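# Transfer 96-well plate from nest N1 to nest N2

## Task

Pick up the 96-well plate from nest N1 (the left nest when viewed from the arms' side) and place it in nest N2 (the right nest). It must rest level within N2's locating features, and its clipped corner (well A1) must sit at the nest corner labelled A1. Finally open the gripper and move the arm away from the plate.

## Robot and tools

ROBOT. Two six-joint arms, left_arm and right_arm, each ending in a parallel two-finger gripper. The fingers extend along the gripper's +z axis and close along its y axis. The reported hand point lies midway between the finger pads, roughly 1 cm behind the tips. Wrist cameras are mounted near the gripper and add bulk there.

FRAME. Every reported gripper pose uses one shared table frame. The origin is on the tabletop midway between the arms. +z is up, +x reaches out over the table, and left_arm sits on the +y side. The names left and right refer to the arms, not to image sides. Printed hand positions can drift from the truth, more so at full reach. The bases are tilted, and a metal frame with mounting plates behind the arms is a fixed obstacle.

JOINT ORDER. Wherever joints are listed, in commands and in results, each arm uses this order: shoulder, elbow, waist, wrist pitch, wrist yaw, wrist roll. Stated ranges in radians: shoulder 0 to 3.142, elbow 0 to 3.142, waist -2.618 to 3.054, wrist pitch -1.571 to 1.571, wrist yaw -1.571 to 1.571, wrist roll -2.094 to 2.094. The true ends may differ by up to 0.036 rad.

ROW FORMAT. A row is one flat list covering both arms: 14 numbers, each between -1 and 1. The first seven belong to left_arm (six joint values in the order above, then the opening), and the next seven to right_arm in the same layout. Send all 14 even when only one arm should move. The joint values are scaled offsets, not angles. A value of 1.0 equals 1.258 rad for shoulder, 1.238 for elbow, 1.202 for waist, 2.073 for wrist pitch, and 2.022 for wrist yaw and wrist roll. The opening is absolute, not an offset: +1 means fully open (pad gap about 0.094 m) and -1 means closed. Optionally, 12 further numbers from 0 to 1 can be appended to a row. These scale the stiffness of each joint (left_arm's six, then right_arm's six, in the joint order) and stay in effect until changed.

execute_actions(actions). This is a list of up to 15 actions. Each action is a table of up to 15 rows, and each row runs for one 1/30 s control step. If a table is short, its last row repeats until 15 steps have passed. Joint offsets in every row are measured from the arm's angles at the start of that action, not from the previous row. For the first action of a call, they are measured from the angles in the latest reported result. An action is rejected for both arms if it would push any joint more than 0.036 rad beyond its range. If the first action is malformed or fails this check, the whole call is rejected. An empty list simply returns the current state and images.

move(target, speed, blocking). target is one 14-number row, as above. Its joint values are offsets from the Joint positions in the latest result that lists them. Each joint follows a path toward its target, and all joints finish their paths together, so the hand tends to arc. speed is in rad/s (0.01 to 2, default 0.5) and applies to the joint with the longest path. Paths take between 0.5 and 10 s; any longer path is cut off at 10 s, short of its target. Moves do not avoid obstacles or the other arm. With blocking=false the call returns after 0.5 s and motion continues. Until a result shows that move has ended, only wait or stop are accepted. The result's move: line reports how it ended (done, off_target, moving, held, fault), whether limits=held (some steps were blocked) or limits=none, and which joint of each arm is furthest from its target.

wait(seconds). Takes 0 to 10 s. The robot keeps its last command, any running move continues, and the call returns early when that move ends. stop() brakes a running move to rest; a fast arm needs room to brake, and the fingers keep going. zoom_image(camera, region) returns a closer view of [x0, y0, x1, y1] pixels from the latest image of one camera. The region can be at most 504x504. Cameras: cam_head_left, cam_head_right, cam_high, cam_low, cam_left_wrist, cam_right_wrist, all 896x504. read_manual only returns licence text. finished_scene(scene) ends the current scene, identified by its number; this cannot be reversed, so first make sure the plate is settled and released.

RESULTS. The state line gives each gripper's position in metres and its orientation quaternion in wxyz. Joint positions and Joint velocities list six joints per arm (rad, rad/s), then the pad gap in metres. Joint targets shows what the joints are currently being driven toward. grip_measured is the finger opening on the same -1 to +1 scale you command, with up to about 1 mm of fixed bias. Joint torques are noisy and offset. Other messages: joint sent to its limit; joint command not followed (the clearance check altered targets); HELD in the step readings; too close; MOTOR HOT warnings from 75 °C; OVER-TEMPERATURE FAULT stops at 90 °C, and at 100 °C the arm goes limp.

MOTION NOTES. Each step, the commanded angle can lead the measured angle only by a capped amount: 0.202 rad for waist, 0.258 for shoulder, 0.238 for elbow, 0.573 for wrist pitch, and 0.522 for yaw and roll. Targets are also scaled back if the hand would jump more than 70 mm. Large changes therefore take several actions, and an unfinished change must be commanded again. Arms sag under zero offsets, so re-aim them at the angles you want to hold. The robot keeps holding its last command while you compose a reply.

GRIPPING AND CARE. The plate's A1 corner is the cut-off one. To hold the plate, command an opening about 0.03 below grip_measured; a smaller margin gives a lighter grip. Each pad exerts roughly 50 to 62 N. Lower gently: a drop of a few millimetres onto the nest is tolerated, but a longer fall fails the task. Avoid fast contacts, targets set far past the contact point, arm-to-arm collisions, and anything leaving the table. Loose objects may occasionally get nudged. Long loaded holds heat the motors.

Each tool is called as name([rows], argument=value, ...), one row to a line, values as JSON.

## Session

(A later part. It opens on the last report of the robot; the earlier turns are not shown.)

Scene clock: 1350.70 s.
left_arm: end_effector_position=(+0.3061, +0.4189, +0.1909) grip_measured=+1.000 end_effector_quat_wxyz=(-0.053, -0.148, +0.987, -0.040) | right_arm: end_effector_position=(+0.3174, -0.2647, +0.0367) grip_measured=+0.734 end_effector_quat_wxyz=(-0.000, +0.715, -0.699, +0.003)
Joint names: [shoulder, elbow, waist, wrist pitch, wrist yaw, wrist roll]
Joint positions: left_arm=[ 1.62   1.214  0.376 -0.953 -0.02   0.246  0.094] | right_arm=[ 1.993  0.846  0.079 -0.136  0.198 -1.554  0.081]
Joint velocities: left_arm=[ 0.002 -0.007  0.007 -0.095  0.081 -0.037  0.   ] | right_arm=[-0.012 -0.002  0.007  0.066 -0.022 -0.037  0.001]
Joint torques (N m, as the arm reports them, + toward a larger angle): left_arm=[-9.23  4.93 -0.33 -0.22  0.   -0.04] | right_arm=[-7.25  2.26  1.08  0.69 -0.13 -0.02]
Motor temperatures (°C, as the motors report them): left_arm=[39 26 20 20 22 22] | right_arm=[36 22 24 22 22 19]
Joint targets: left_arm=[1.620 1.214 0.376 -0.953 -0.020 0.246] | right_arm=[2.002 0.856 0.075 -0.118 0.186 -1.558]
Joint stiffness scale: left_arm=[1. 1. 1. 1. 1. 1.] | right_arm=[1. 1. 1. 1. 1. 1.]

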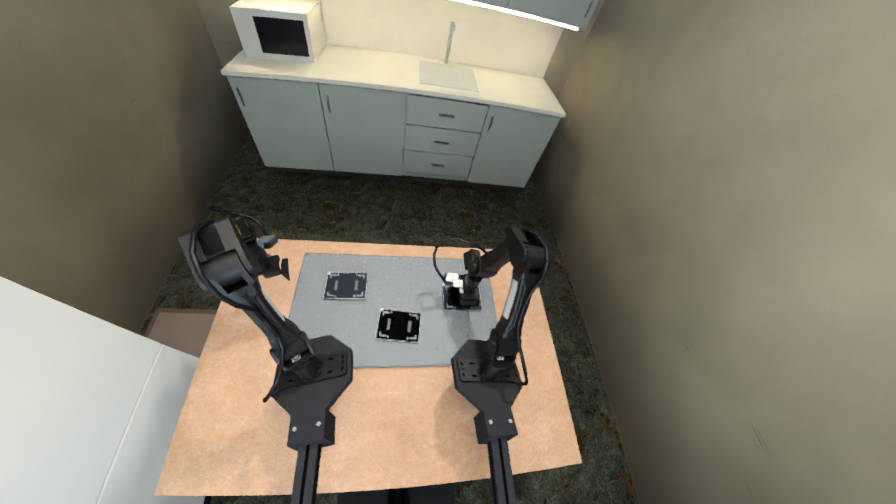

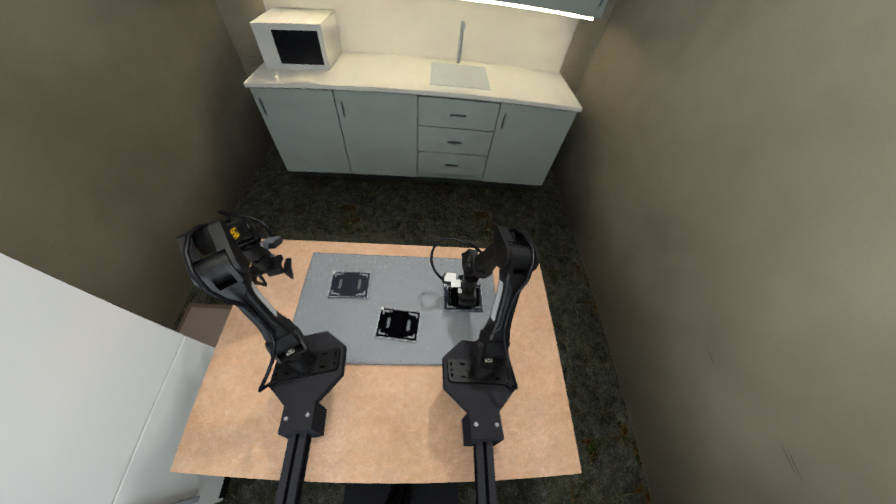

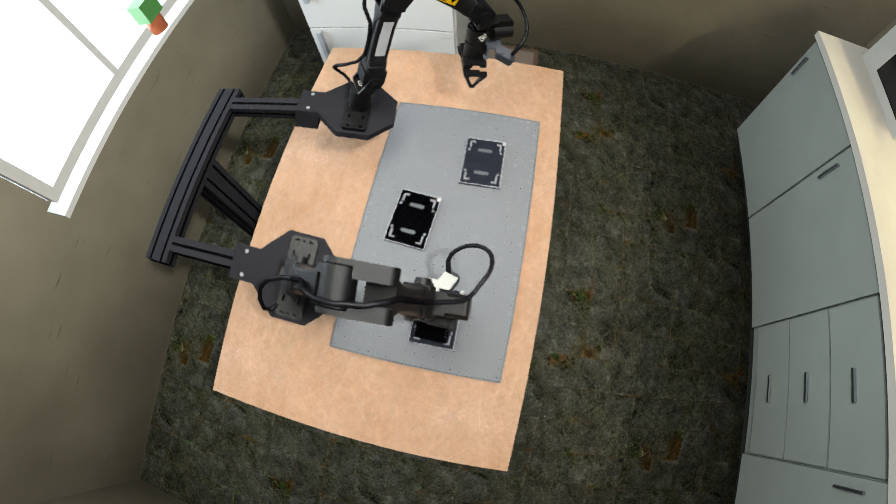

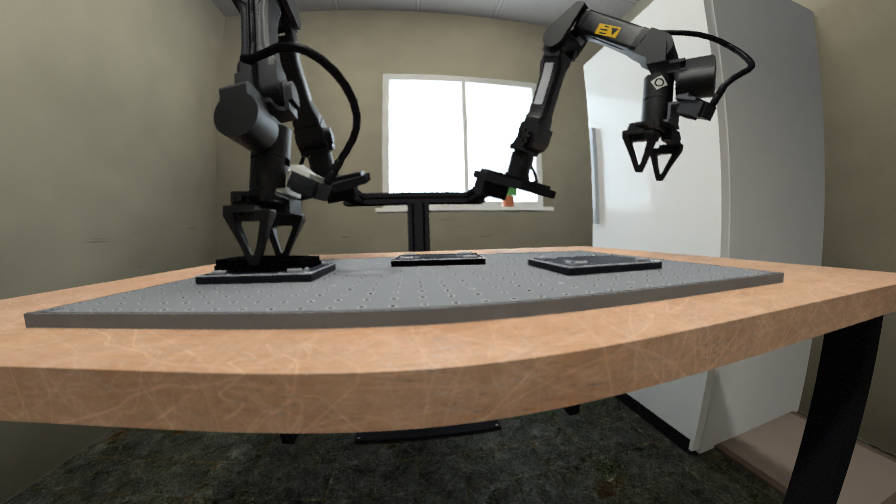

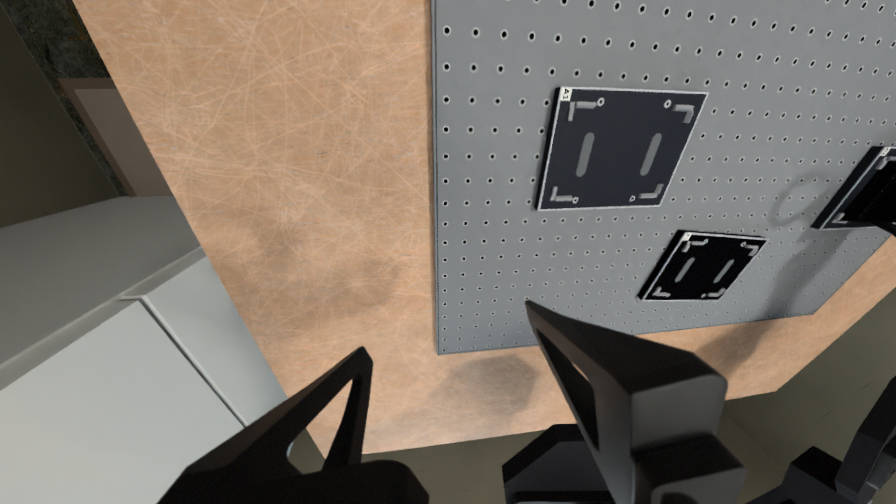

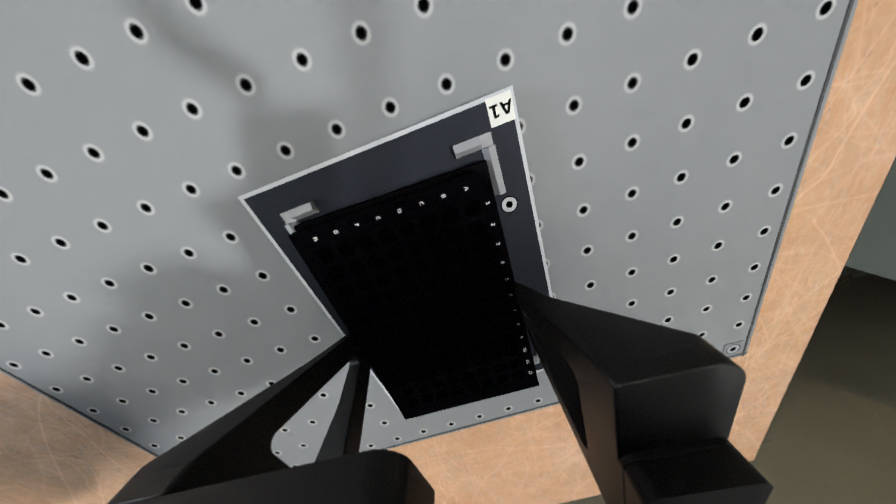

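execute_actions([
  [[0,0,0,0,0,0,1, 0.005,0.008,-0.0033,0.009,-0.006,-0.002,0.71],[0,0,0,0,0,0,1, 0.008,0.008,-0.0033,0.010,-0.006,-0.002,0.71],[0,0,0,0,0,0,1, 0.011,0.008,-0.0033,0.011,-0.006,-0.002,0.71],[0,0,0,0,0,0,1, 0.013,0.008,-0.0033,0.012,-0.006,-0.002,0.71]],
])

zoom_image(camera="cam_right_wrist", region=[240,70,560,250])

Scene clock: 1359.83 s.
left_arm: end_effector_position=(+0.3061, +0.4189, +0.1909) grip_measured=+1.000 end_effector_quat_wxyz=(-0.053, -0.148, +0.987, -0.040) | right_arm: end_effector_position=(+0.3174, -0.2647, +0.0367) grip_measured=+0.734 end_effector_quat_wxyz=(-0.000, +0.715, -0.699, +0.003)
Joint names: [shoulder, elbow, waist, wrist pitch, wrist yaw, wrist roll]
Joint positions: left_arm=[ 1.62   1.214  0.376 -0.953 -0.02   0.246  0.094] | right_arm=[ 1.993  0.846  0.079 -0.136  0.198 -1.554  0.081]
Joint velocities: left_arm=[-0.012 -0.007 -0.002 -0.022  0.022  0.051  0.   ] | right_arm=[-0.002 -0.002 -0.012  0.007  0.007 -0.095 -0.   ]
Joint torques (N m, as the arm reports them, + toward a larger angle): left_arm=[-9.23  4.93 -0.34 -0.22  0.   -0.04] | right_arm=[-6.71  2.23  1.04  0.78 -0.14 -0.02]
Motor temperatures (°C, as the motors report them): left_arm=[39 26 20 20 22 22] | right_arm=[36 22 24 22 22 19]
Joint targets: left_arm=[1.620 1.214 0.376 -0.953 -0.020 0.246] | right_arm=[2.009 0.856 0.075 -0.111 0.186 -1.558]
Joint stiffness scale: left_arm=[1. 1. 1. 1. 1. 1.] | right_arm=[1. 1. 1. 1. 1. 1.]
Step readings (joint positions):
0: left_arm=[1.620 1.214 0.376 -0.953 -0.020 0.246] | right_arm=[1.993 0.846 0.079 -0.136 0.198 -1.554]
1: left_arm=[1.620 1.214 0.376 -0.953 -0.020 0.246] | right_arm=[1.993 0.846 0.079 -0.136 0.198 -1.554]
2: left_arm=[1.620 1.214 0.376 -0.953 -0.020 0.246] | right_arm=[1.993 0.846 0.079 -0.136 0.198 -1.554]
4: left_arm=[1.620 1.214 0.376 -0.953 -0.020 0.246] | right_arm=[1.993 0.846 0.079 -0.136 0.198 -1.554]
8: left_arm=[1.620 1.214 0.376 -0.953 -0.020 0.246] | right_arm=[1.993 0.846 0.079 -0.136 0.198 -1.554]
15: Joint positions above

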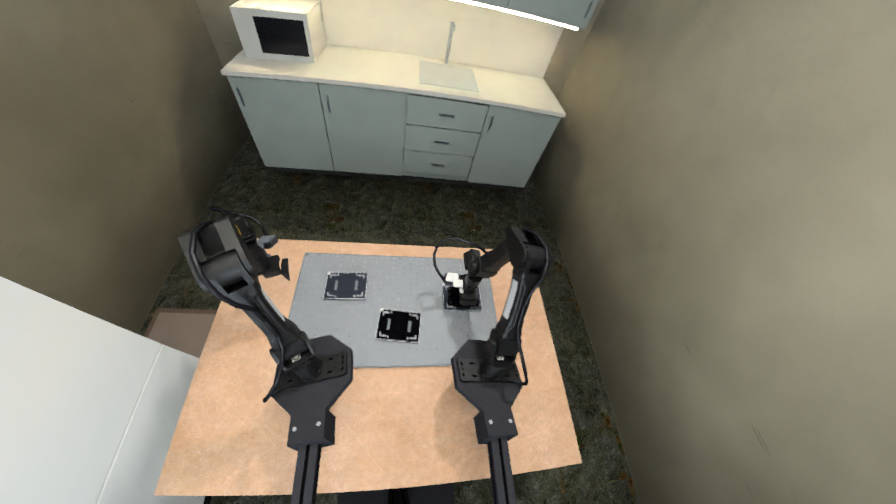

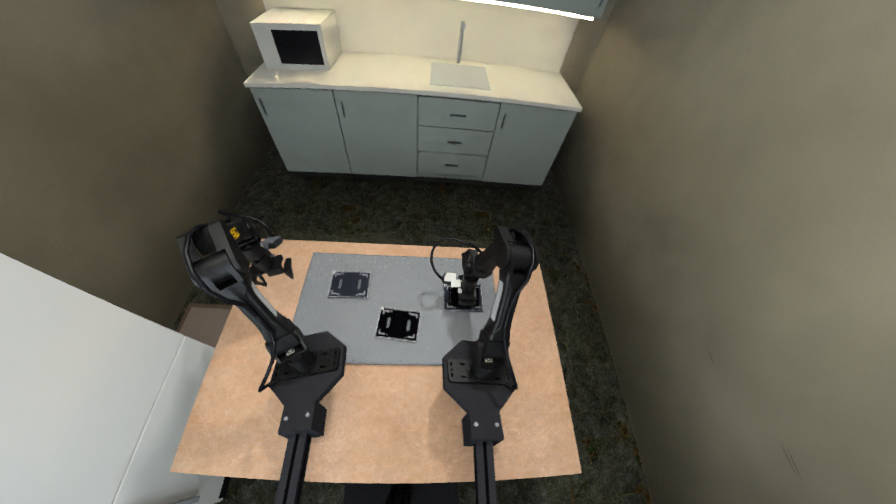

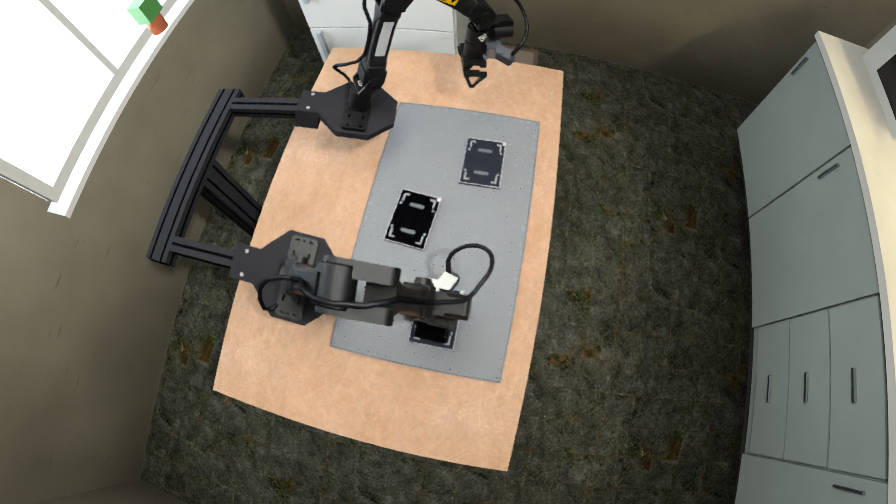

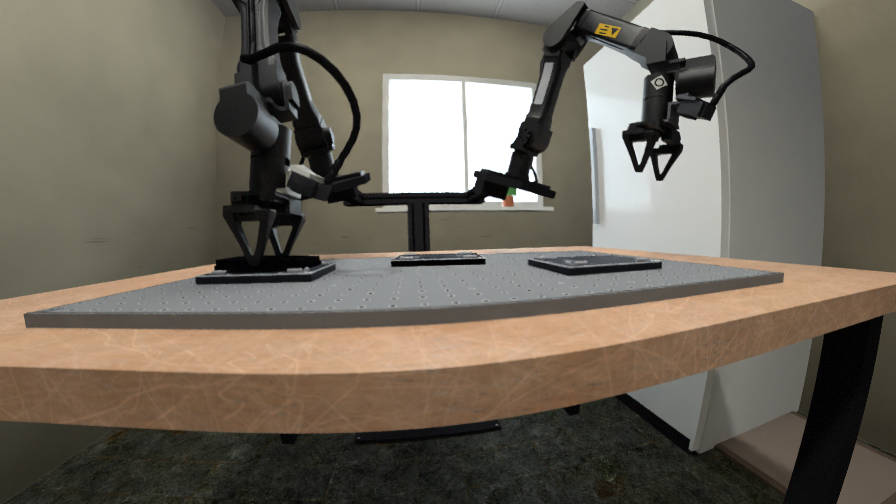

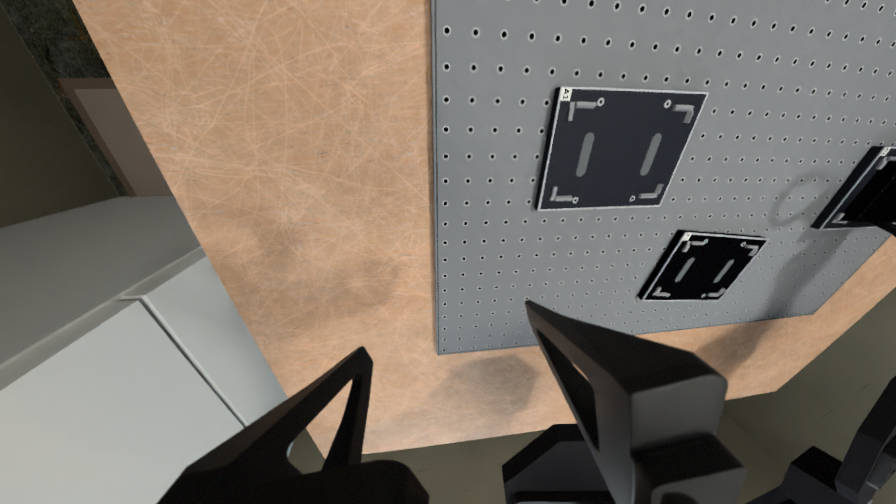

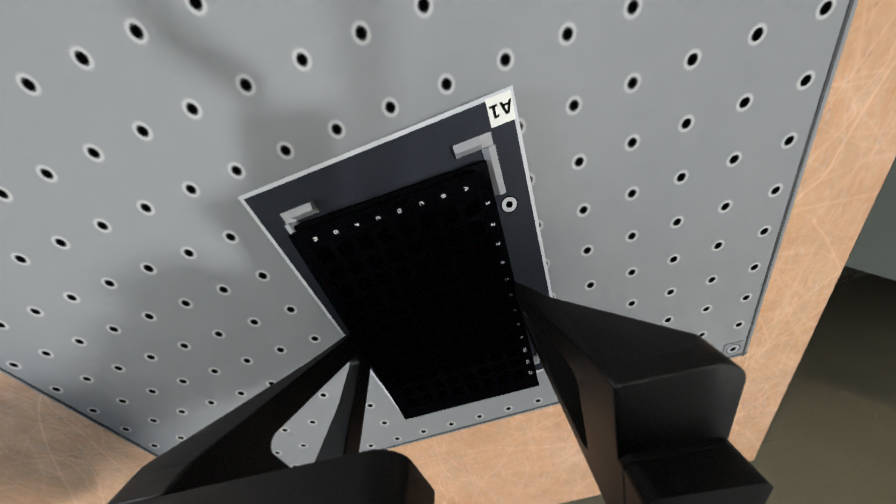

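Region (240, 70, 560, 250) of cam_right_wrist's 896x504 image, scaled by 1.575, with more detail than that image has; it fills the top 284 rows of this view, and the rest is white.

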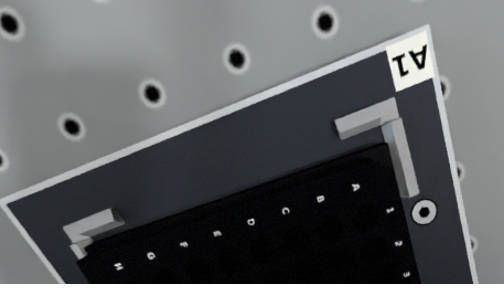

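zoom_image(camera="cam_right_wrist", region=[430,110,550,230])

zoom_image(camera="cam_right_wrist", region=[250,170,370,290])

zoom_image(camera="cam_low", region=[180,230,350,300])

Region (430, 110, 550, 230) of cam_right_wrist's 896x504 image, scaled by 4.200, with more detail than that image has.

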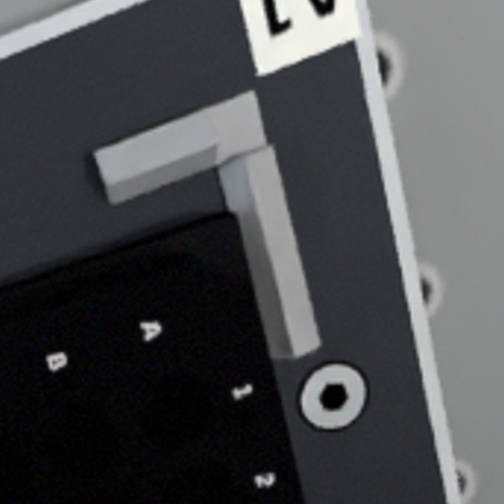

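Region (250, 170, 370, 290) of cam_right_wrist's 896x504 image, scaled by 4.200, with more detail than that image has.

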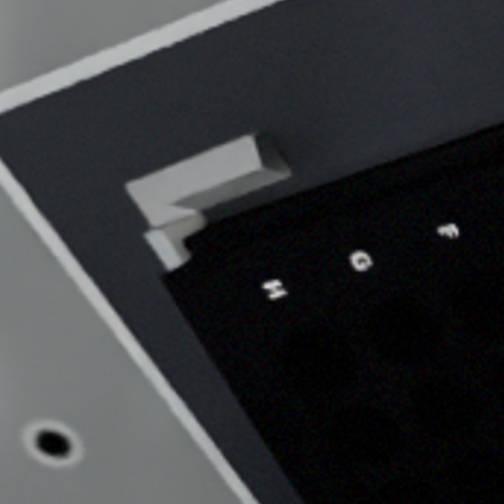

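Region (180, 230, 350, 300) of cam_low's 896x504 image, scaled by 2.965, with more detail than that image has; it fills the top 208 rows of this view, and the rest is white.

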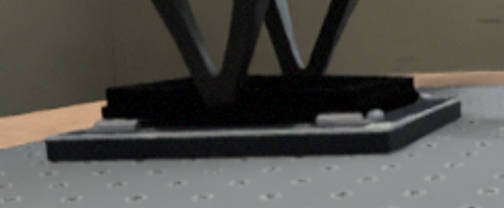

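zoom_image(camera="cam_right_wrist", region=[470,300,590,420])

zoom_image(camera="cam_right_wrist", region=[445,130,515,200])

zoom_image(camera="cam_right_wrist", region=[270,190,340,260])

Region (470, 300, 590, 420) of cam_right_wrist's 896x504 image, scaled by 4.200, with more detail than that image has.

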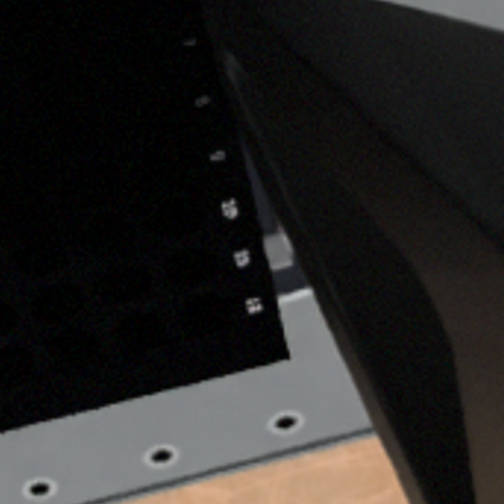

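Region (445, 130, 515, 200) of cam_right_wrist's 896x504 image, scaled by 7.200, with more detail than that image has.

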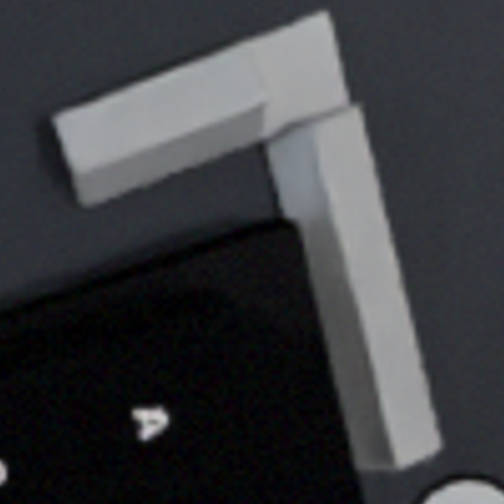

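Region (270, 190, 340, 260) of cam_right_wrist's 896x504 image, scaled by 7.200, with more detail than that image has.

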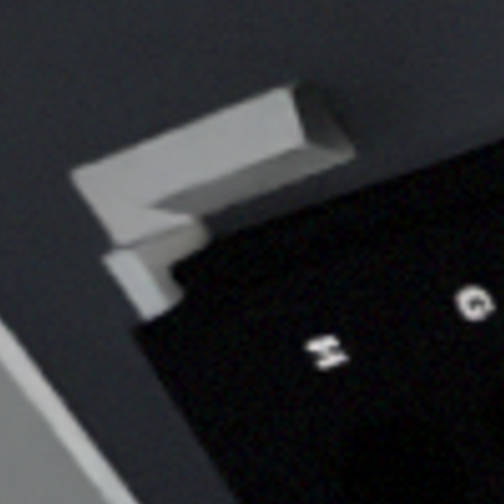

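zoom_image(camera="cam_right_wrist", region=[460,70,620,310])

Region (460, 70, 620, 310) of cam_right_wrist's 896x504 image, scaled by 2.100, with more detail than that image has.

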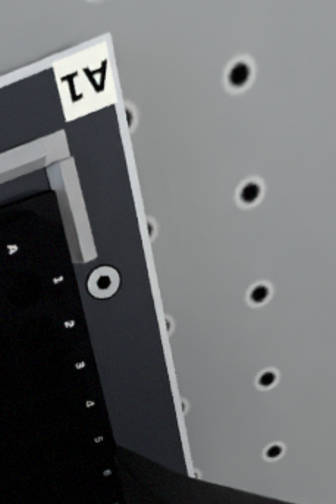

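execute_actions([
  [[0,0,0,0,0,0,1, -0.005,0.008,-0.0033,-0.002,-0.006,-0.002,0.71],[0,0,0,0,0,0,1, -0.012,0.008,-0.0033,-0.004,-0.006,-0.002,0.71],[0,0,0,0,0,0,1, -0.018,0.008,-0.0033,-0.006,-0.006,-0.002,0.71],[0,0,0,0,0,0,1, -0.022,0.008,-0.0033,-0.007,-0.006,-0.002,0.71],[0,0,0,0,0,0,1, -0.025,0.008,-0.0033,-0.008,-0.006,-0.002,0.71],[0,0,0,0,0,0,1, -0.028,0.008,-0.0033,-0.009,-0.006,-0.002,0.71],[0,0,0,0,0,0,1, -0.030,0.008,-0.0033,-0.010,-0.006,-0.002,0.71]],
])

Scene clock: 1480.33 s.
left_arm: end_effector_position=(+0.3061, +0.4189, +0.1909) grip_measured=+1.000 end_effector_quat_wxyz=(-0.053, -0.148, +0.987, -0.040) | right_arm: end_effector_position=(+0.3177, -0.2651, +0.0388) grip_measured=+0.734 end_effector_quat_wxyz=(-0.000, +0.715, -0.699, +0.003)
Joint names: [shoulder, elbow, waist, wrist pitch, wrist yaw, wrist roll]
Joint positions: left_arm=[ 1.62   1.214  0.376 -0.953 -0.02   0.246  0.094] | right_arm=[ 1.985  0.846  0.079 -0.144  0.198 -1.554  0.081]
Joint velocities: left_arm=[ 0.002 -0.017  0.002 -0.022 -0.051  0.007  0.   ] | right_arm=[-0.002 -0.002 -0.007 -0.051  0.066 -0.051  0.   ]
Joint torques (N m, as the arm reports them, + toward a larger angle): left_arm=[-9.24  4.92 -0.34 -0.22  0.   -0.03] | right_arm=[-10.25   2.22   1.05   0.39  -0.14  -0.01]
Motor temperatures (°C, as the motors report them): left_arm=[39 26 20 20 22 22] | right_arm=[35 22 24 22 22 19]
Joint targets: left_arm=[1.620 1.214 0.376 -0.953 -0.020 0.246] | right_arm=[1.955 0.856 0.075 -0.157 0.186 -1.558]
Joint stiffness scale: left_arm=[1. 1. 1. 1. 1. 1.] | right_arm=[1. 1. 1. 1. 1. 1.]
Step readings (joint positions):
0: left_arm=[1.620 1.214 0.376 -0.953 -0.020 0.246] | right_arm=[1.993 0.846 0.079 -0.136 0.198 -1.554]
1: left_arm=[1.620 1.214 0.376 -0.953 -0.020 0.246] | right_arm=[1.993 0.846 0.079 -0.137 0.198 -1.554]
2: left_arm=[1.620 1.214 0.376 -0.953 -0.020 0.246] | right_arm=[1.993 0.846 0.079 -0.137 0.198 -1.554]
4: left_arm=[1.620 1.214 0.376 -0.953 -0.020 0.246] | right_arm=[1.993 0.846 0.079 -0.137 0.198 -1.554]
8: left_arm=[1.620 1.214 0.376 -0.953 -0.020 0.246] | right_arm=[1.987 0.846 0.079 -0.142 0.198 -1.554]
15: Joint positions above

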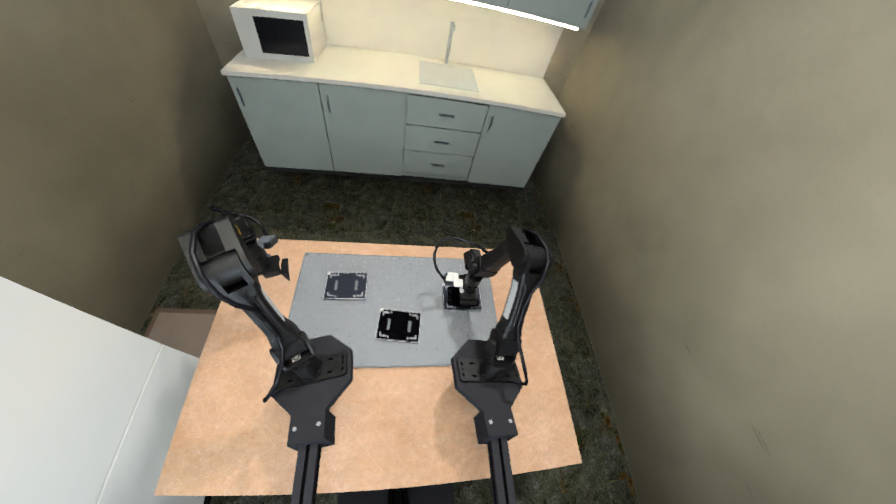

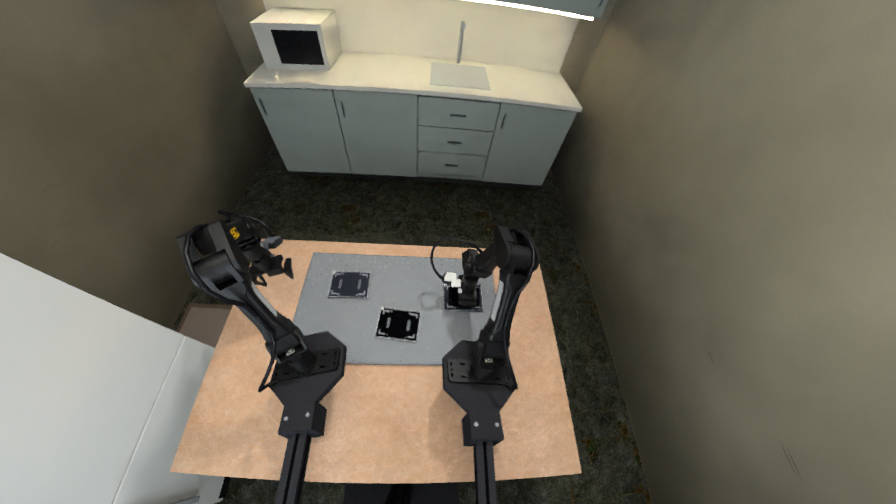

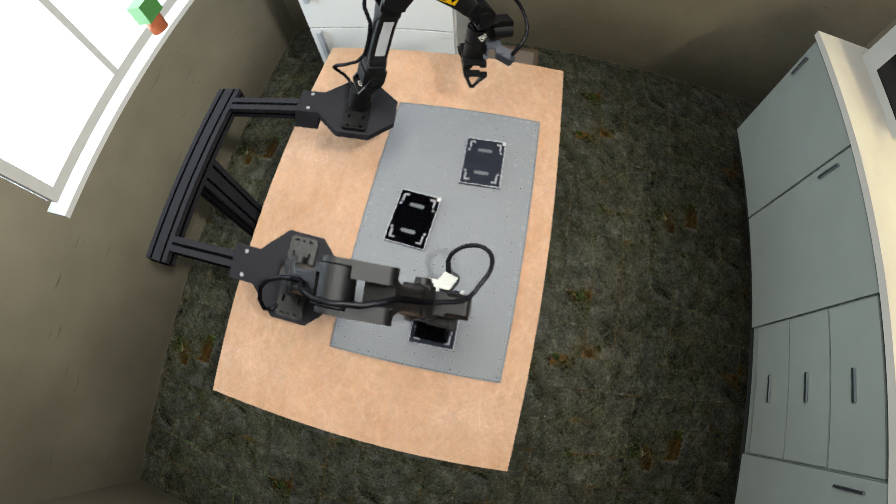

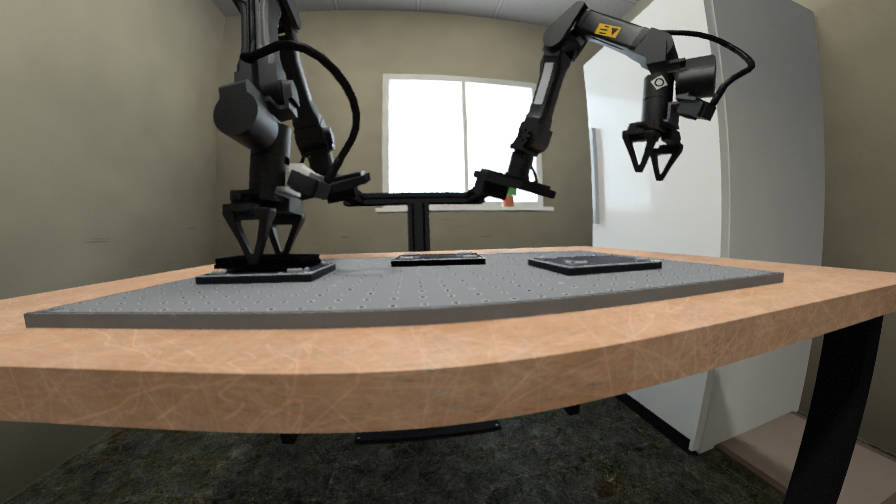

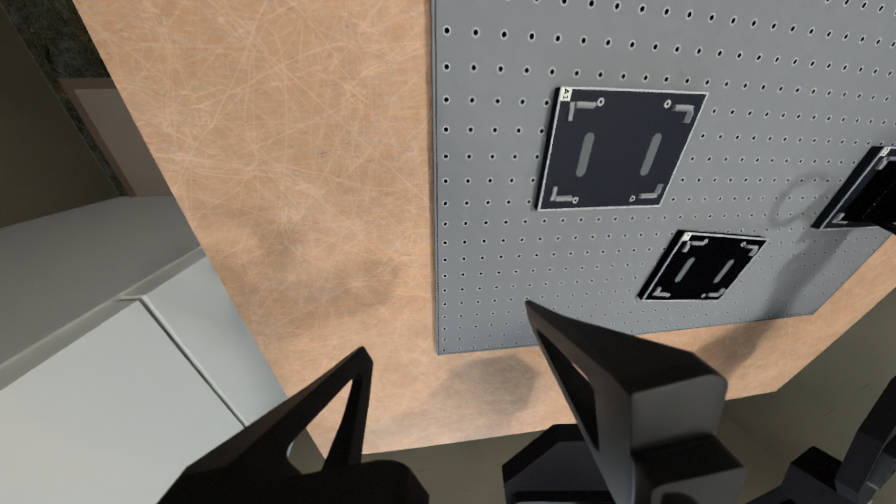

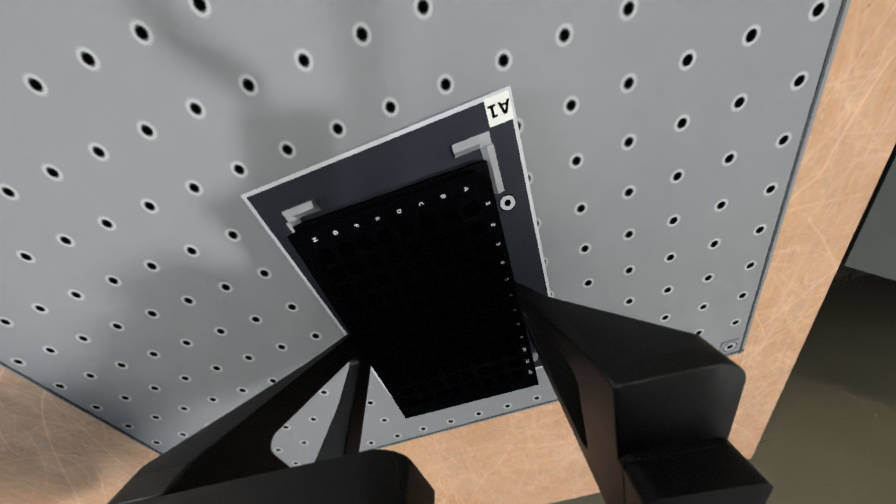

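execute_actions([
  [[0,0,0,0,0,0,1, -0.004,0.008,0.02,-0.002,-0.006,-0.006,0.71],[0,0,0,0,0,0,1, -0.004,0.008,0.02,-0.002,-0.006,-0.009,0.71],[0,0,0,0,0,0,1, -0.004,0.008,0.02,-0.002,-0.006,-0.0114,0.71],[0,0,0,0,0,0,1, -0.004,0.008,0.004,-0.002,-0.006,-0.0114,0.71]],
])

Scene clock: 1488.40 s.
left_arm: end_effector_position=(+0.3061, +0.4189, +0.1909) grip_measured=+1.000 end_effector_quat_wxyz=(-0.053, -0.148, +0.987, -0.040) | right_arm: end_effector_position=(+0.3175, -0.2633, +0.0390) grip_measured=+0.734 end_effector_quat_wxyz=(-0.001, +0.721, -0.693, +0.001)
Joint names: [shoulder, elbow, waist, wrist pitch, wrist yaw, wrist roll]
Joint positions: left_arm=[ 1.62   1.214  0.376 -0.953 -0.02   0.246  0.094] | right_arm=[ 1.985  0.846  0.084 -0.145  0.197 -1.568  0.081]
Joint velocities: left_arm=[-0.002 -0.017 -0.007 -0.051 -0.022 -0.051  0.   ] | right_arm=[ 0.007  0.007  0.012 -0.051  0.051  0.037  0.001]
Joint torques (N m, as the arm reports them, + toward a larger angle): left_arm=[-9.23  4.92 -0.34 -0.22  0.   -0.04] | right_arm=[-8.32  2.3   1.22  0.45 -0.11 -0.1 ]
Motor temperatures (°C, as the motors report them): left_arm=[39 26 20 20 22 22] | right_arm=[36 22 24 22 22 19]
Joint targets: left_arm=[1.620 1.214 0.376 -0.953 -0.020 0.246] | right_arm=[1.980 0.856 0.084 -0.149 0.186 -1.577]
Joint stiffness scale: left_arm=[1. 1. 1. 1. 1. 1.] | right_arm=[1. 1. 1. 1. 1. 1.]
Step readings (joint positions):
0: left_arm=[1.620 1.214 0.376 -0.953 -0.020 0.246] | right_arm=[1.985 0.846 0.079 -0.145 0.198 -1.554]
1: left_arm=[1.620 1.214 0.376 -0.953 -0.020 0.246] | right_arm=[1.985 0.846 0.079 -0.145 0.198 -1.554]
2: left_arm=[1.620 1.214 0.376 -0.953 -0.020 0.246] | right_arm=[1.985 0.846 0.081 -0.145 0.198 -1.556]
4: left_arm=[1.620 1.214 0.376 -0.953 -0.020 0.246] | right_arm=[1.985 0.846 0.084 -0.145 0.198 -1.560]
8: left_arm=[1.620 1.214 0.376 -0.953 -0.020 0.246] | right_arm=[1.985 0.846 0.084 -0.145 0.197 -1.565]
15: Joint positions above

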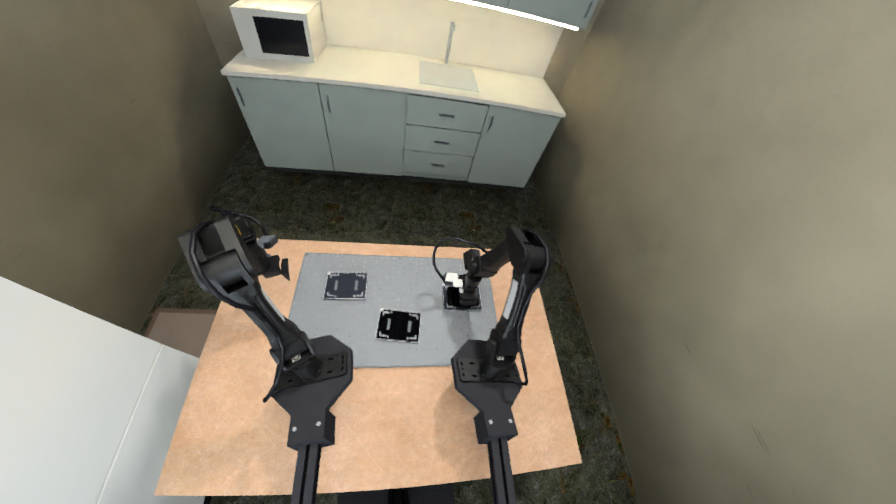

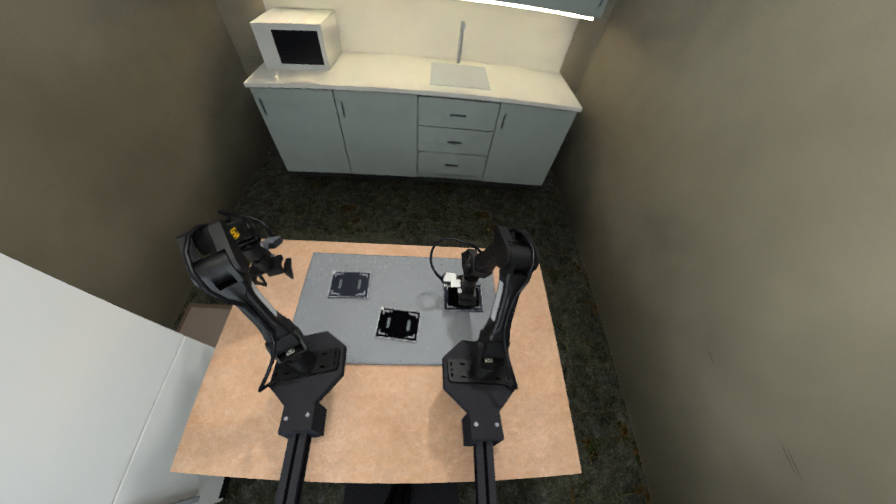

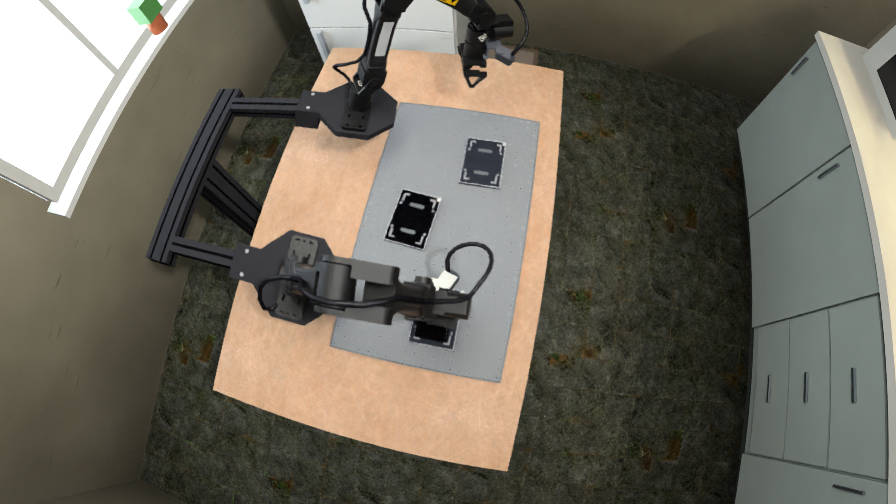

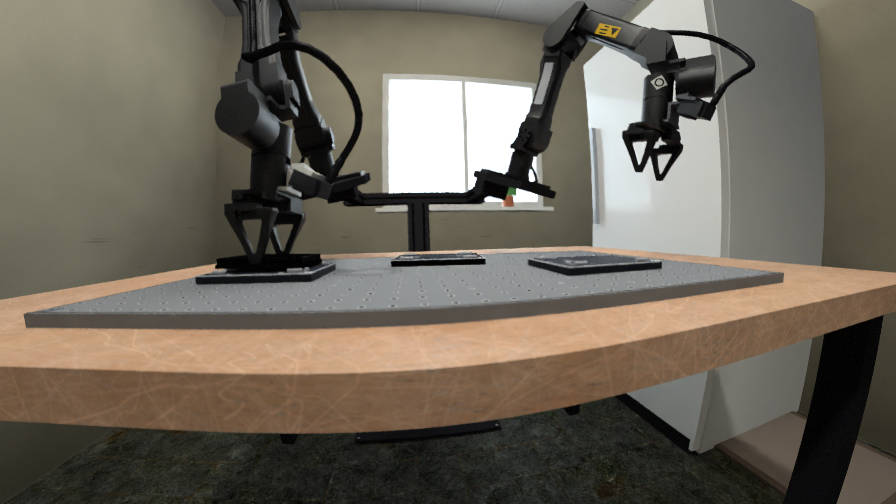

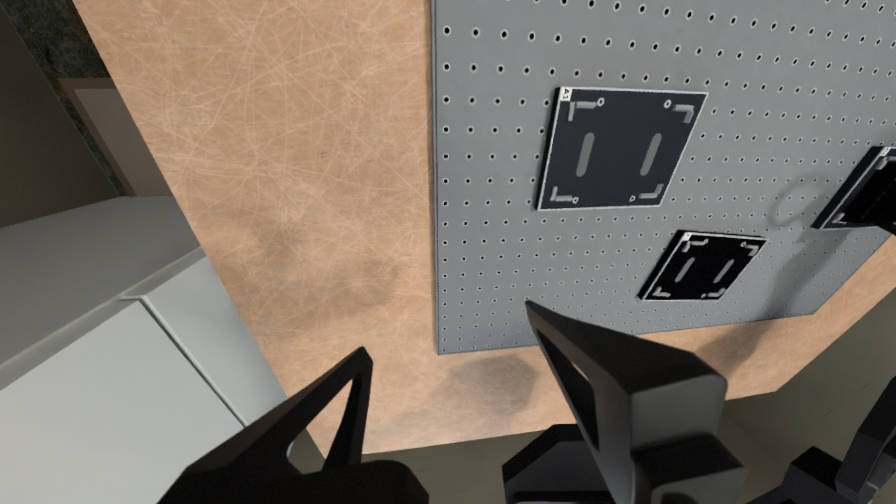

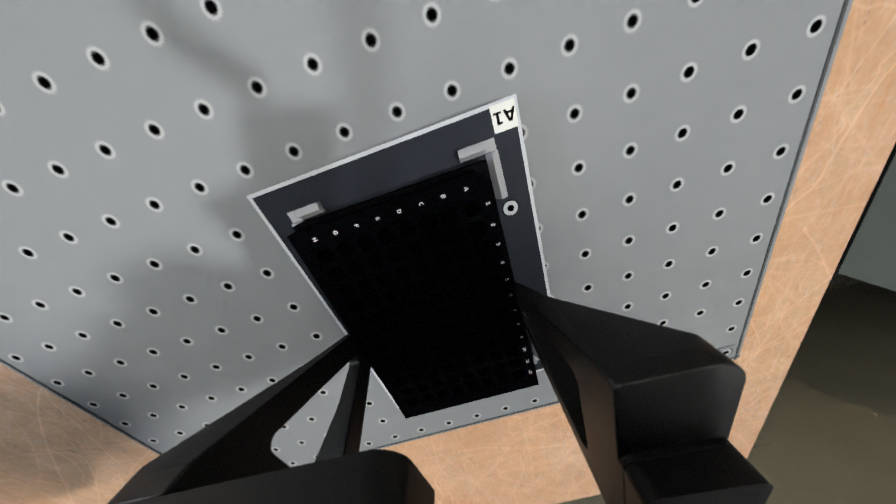

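zoom_image(camera="cam_right_wrist", region=[270,120,530,270])

Region (270, 120, 530, 270) of cam_right_wrist's 896x504 image, scaled by 1.938, with more detail than that image has; it fills the top 291 rows of this view, and the rest is white.

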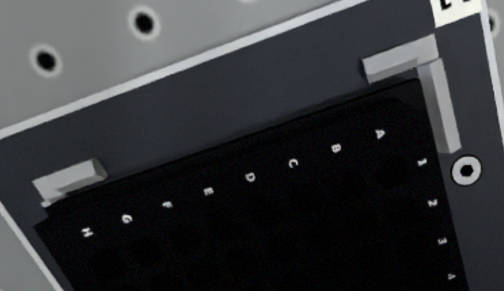

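zoom_image(camera="cam_right_wrist", region=[445,130,515,200])

zoom_image(camera="cam_right_wrist", region=[270,190,340,260])

Region (445, 130, 515, 200) of cam_right_wrist's 896x504 image, scaled by 7.200, with more detail than that image has.

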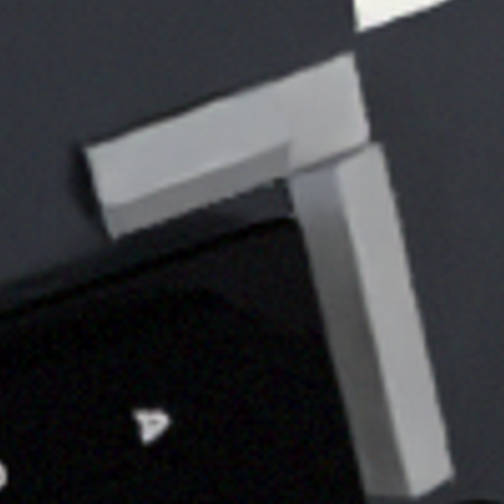

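Region (270, 190, 340, 260) of cam_right_wrist's 896x504 image, scaled by 7.200, with more detail than that image has.

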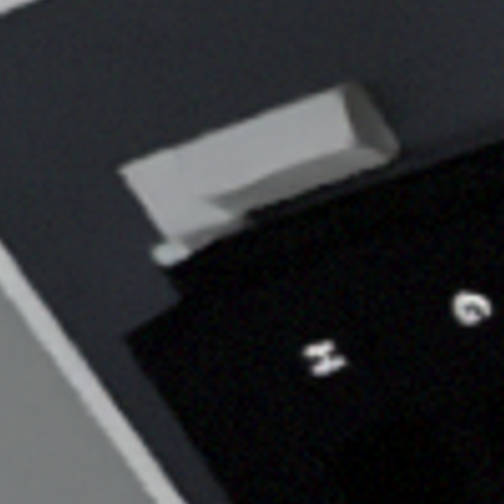

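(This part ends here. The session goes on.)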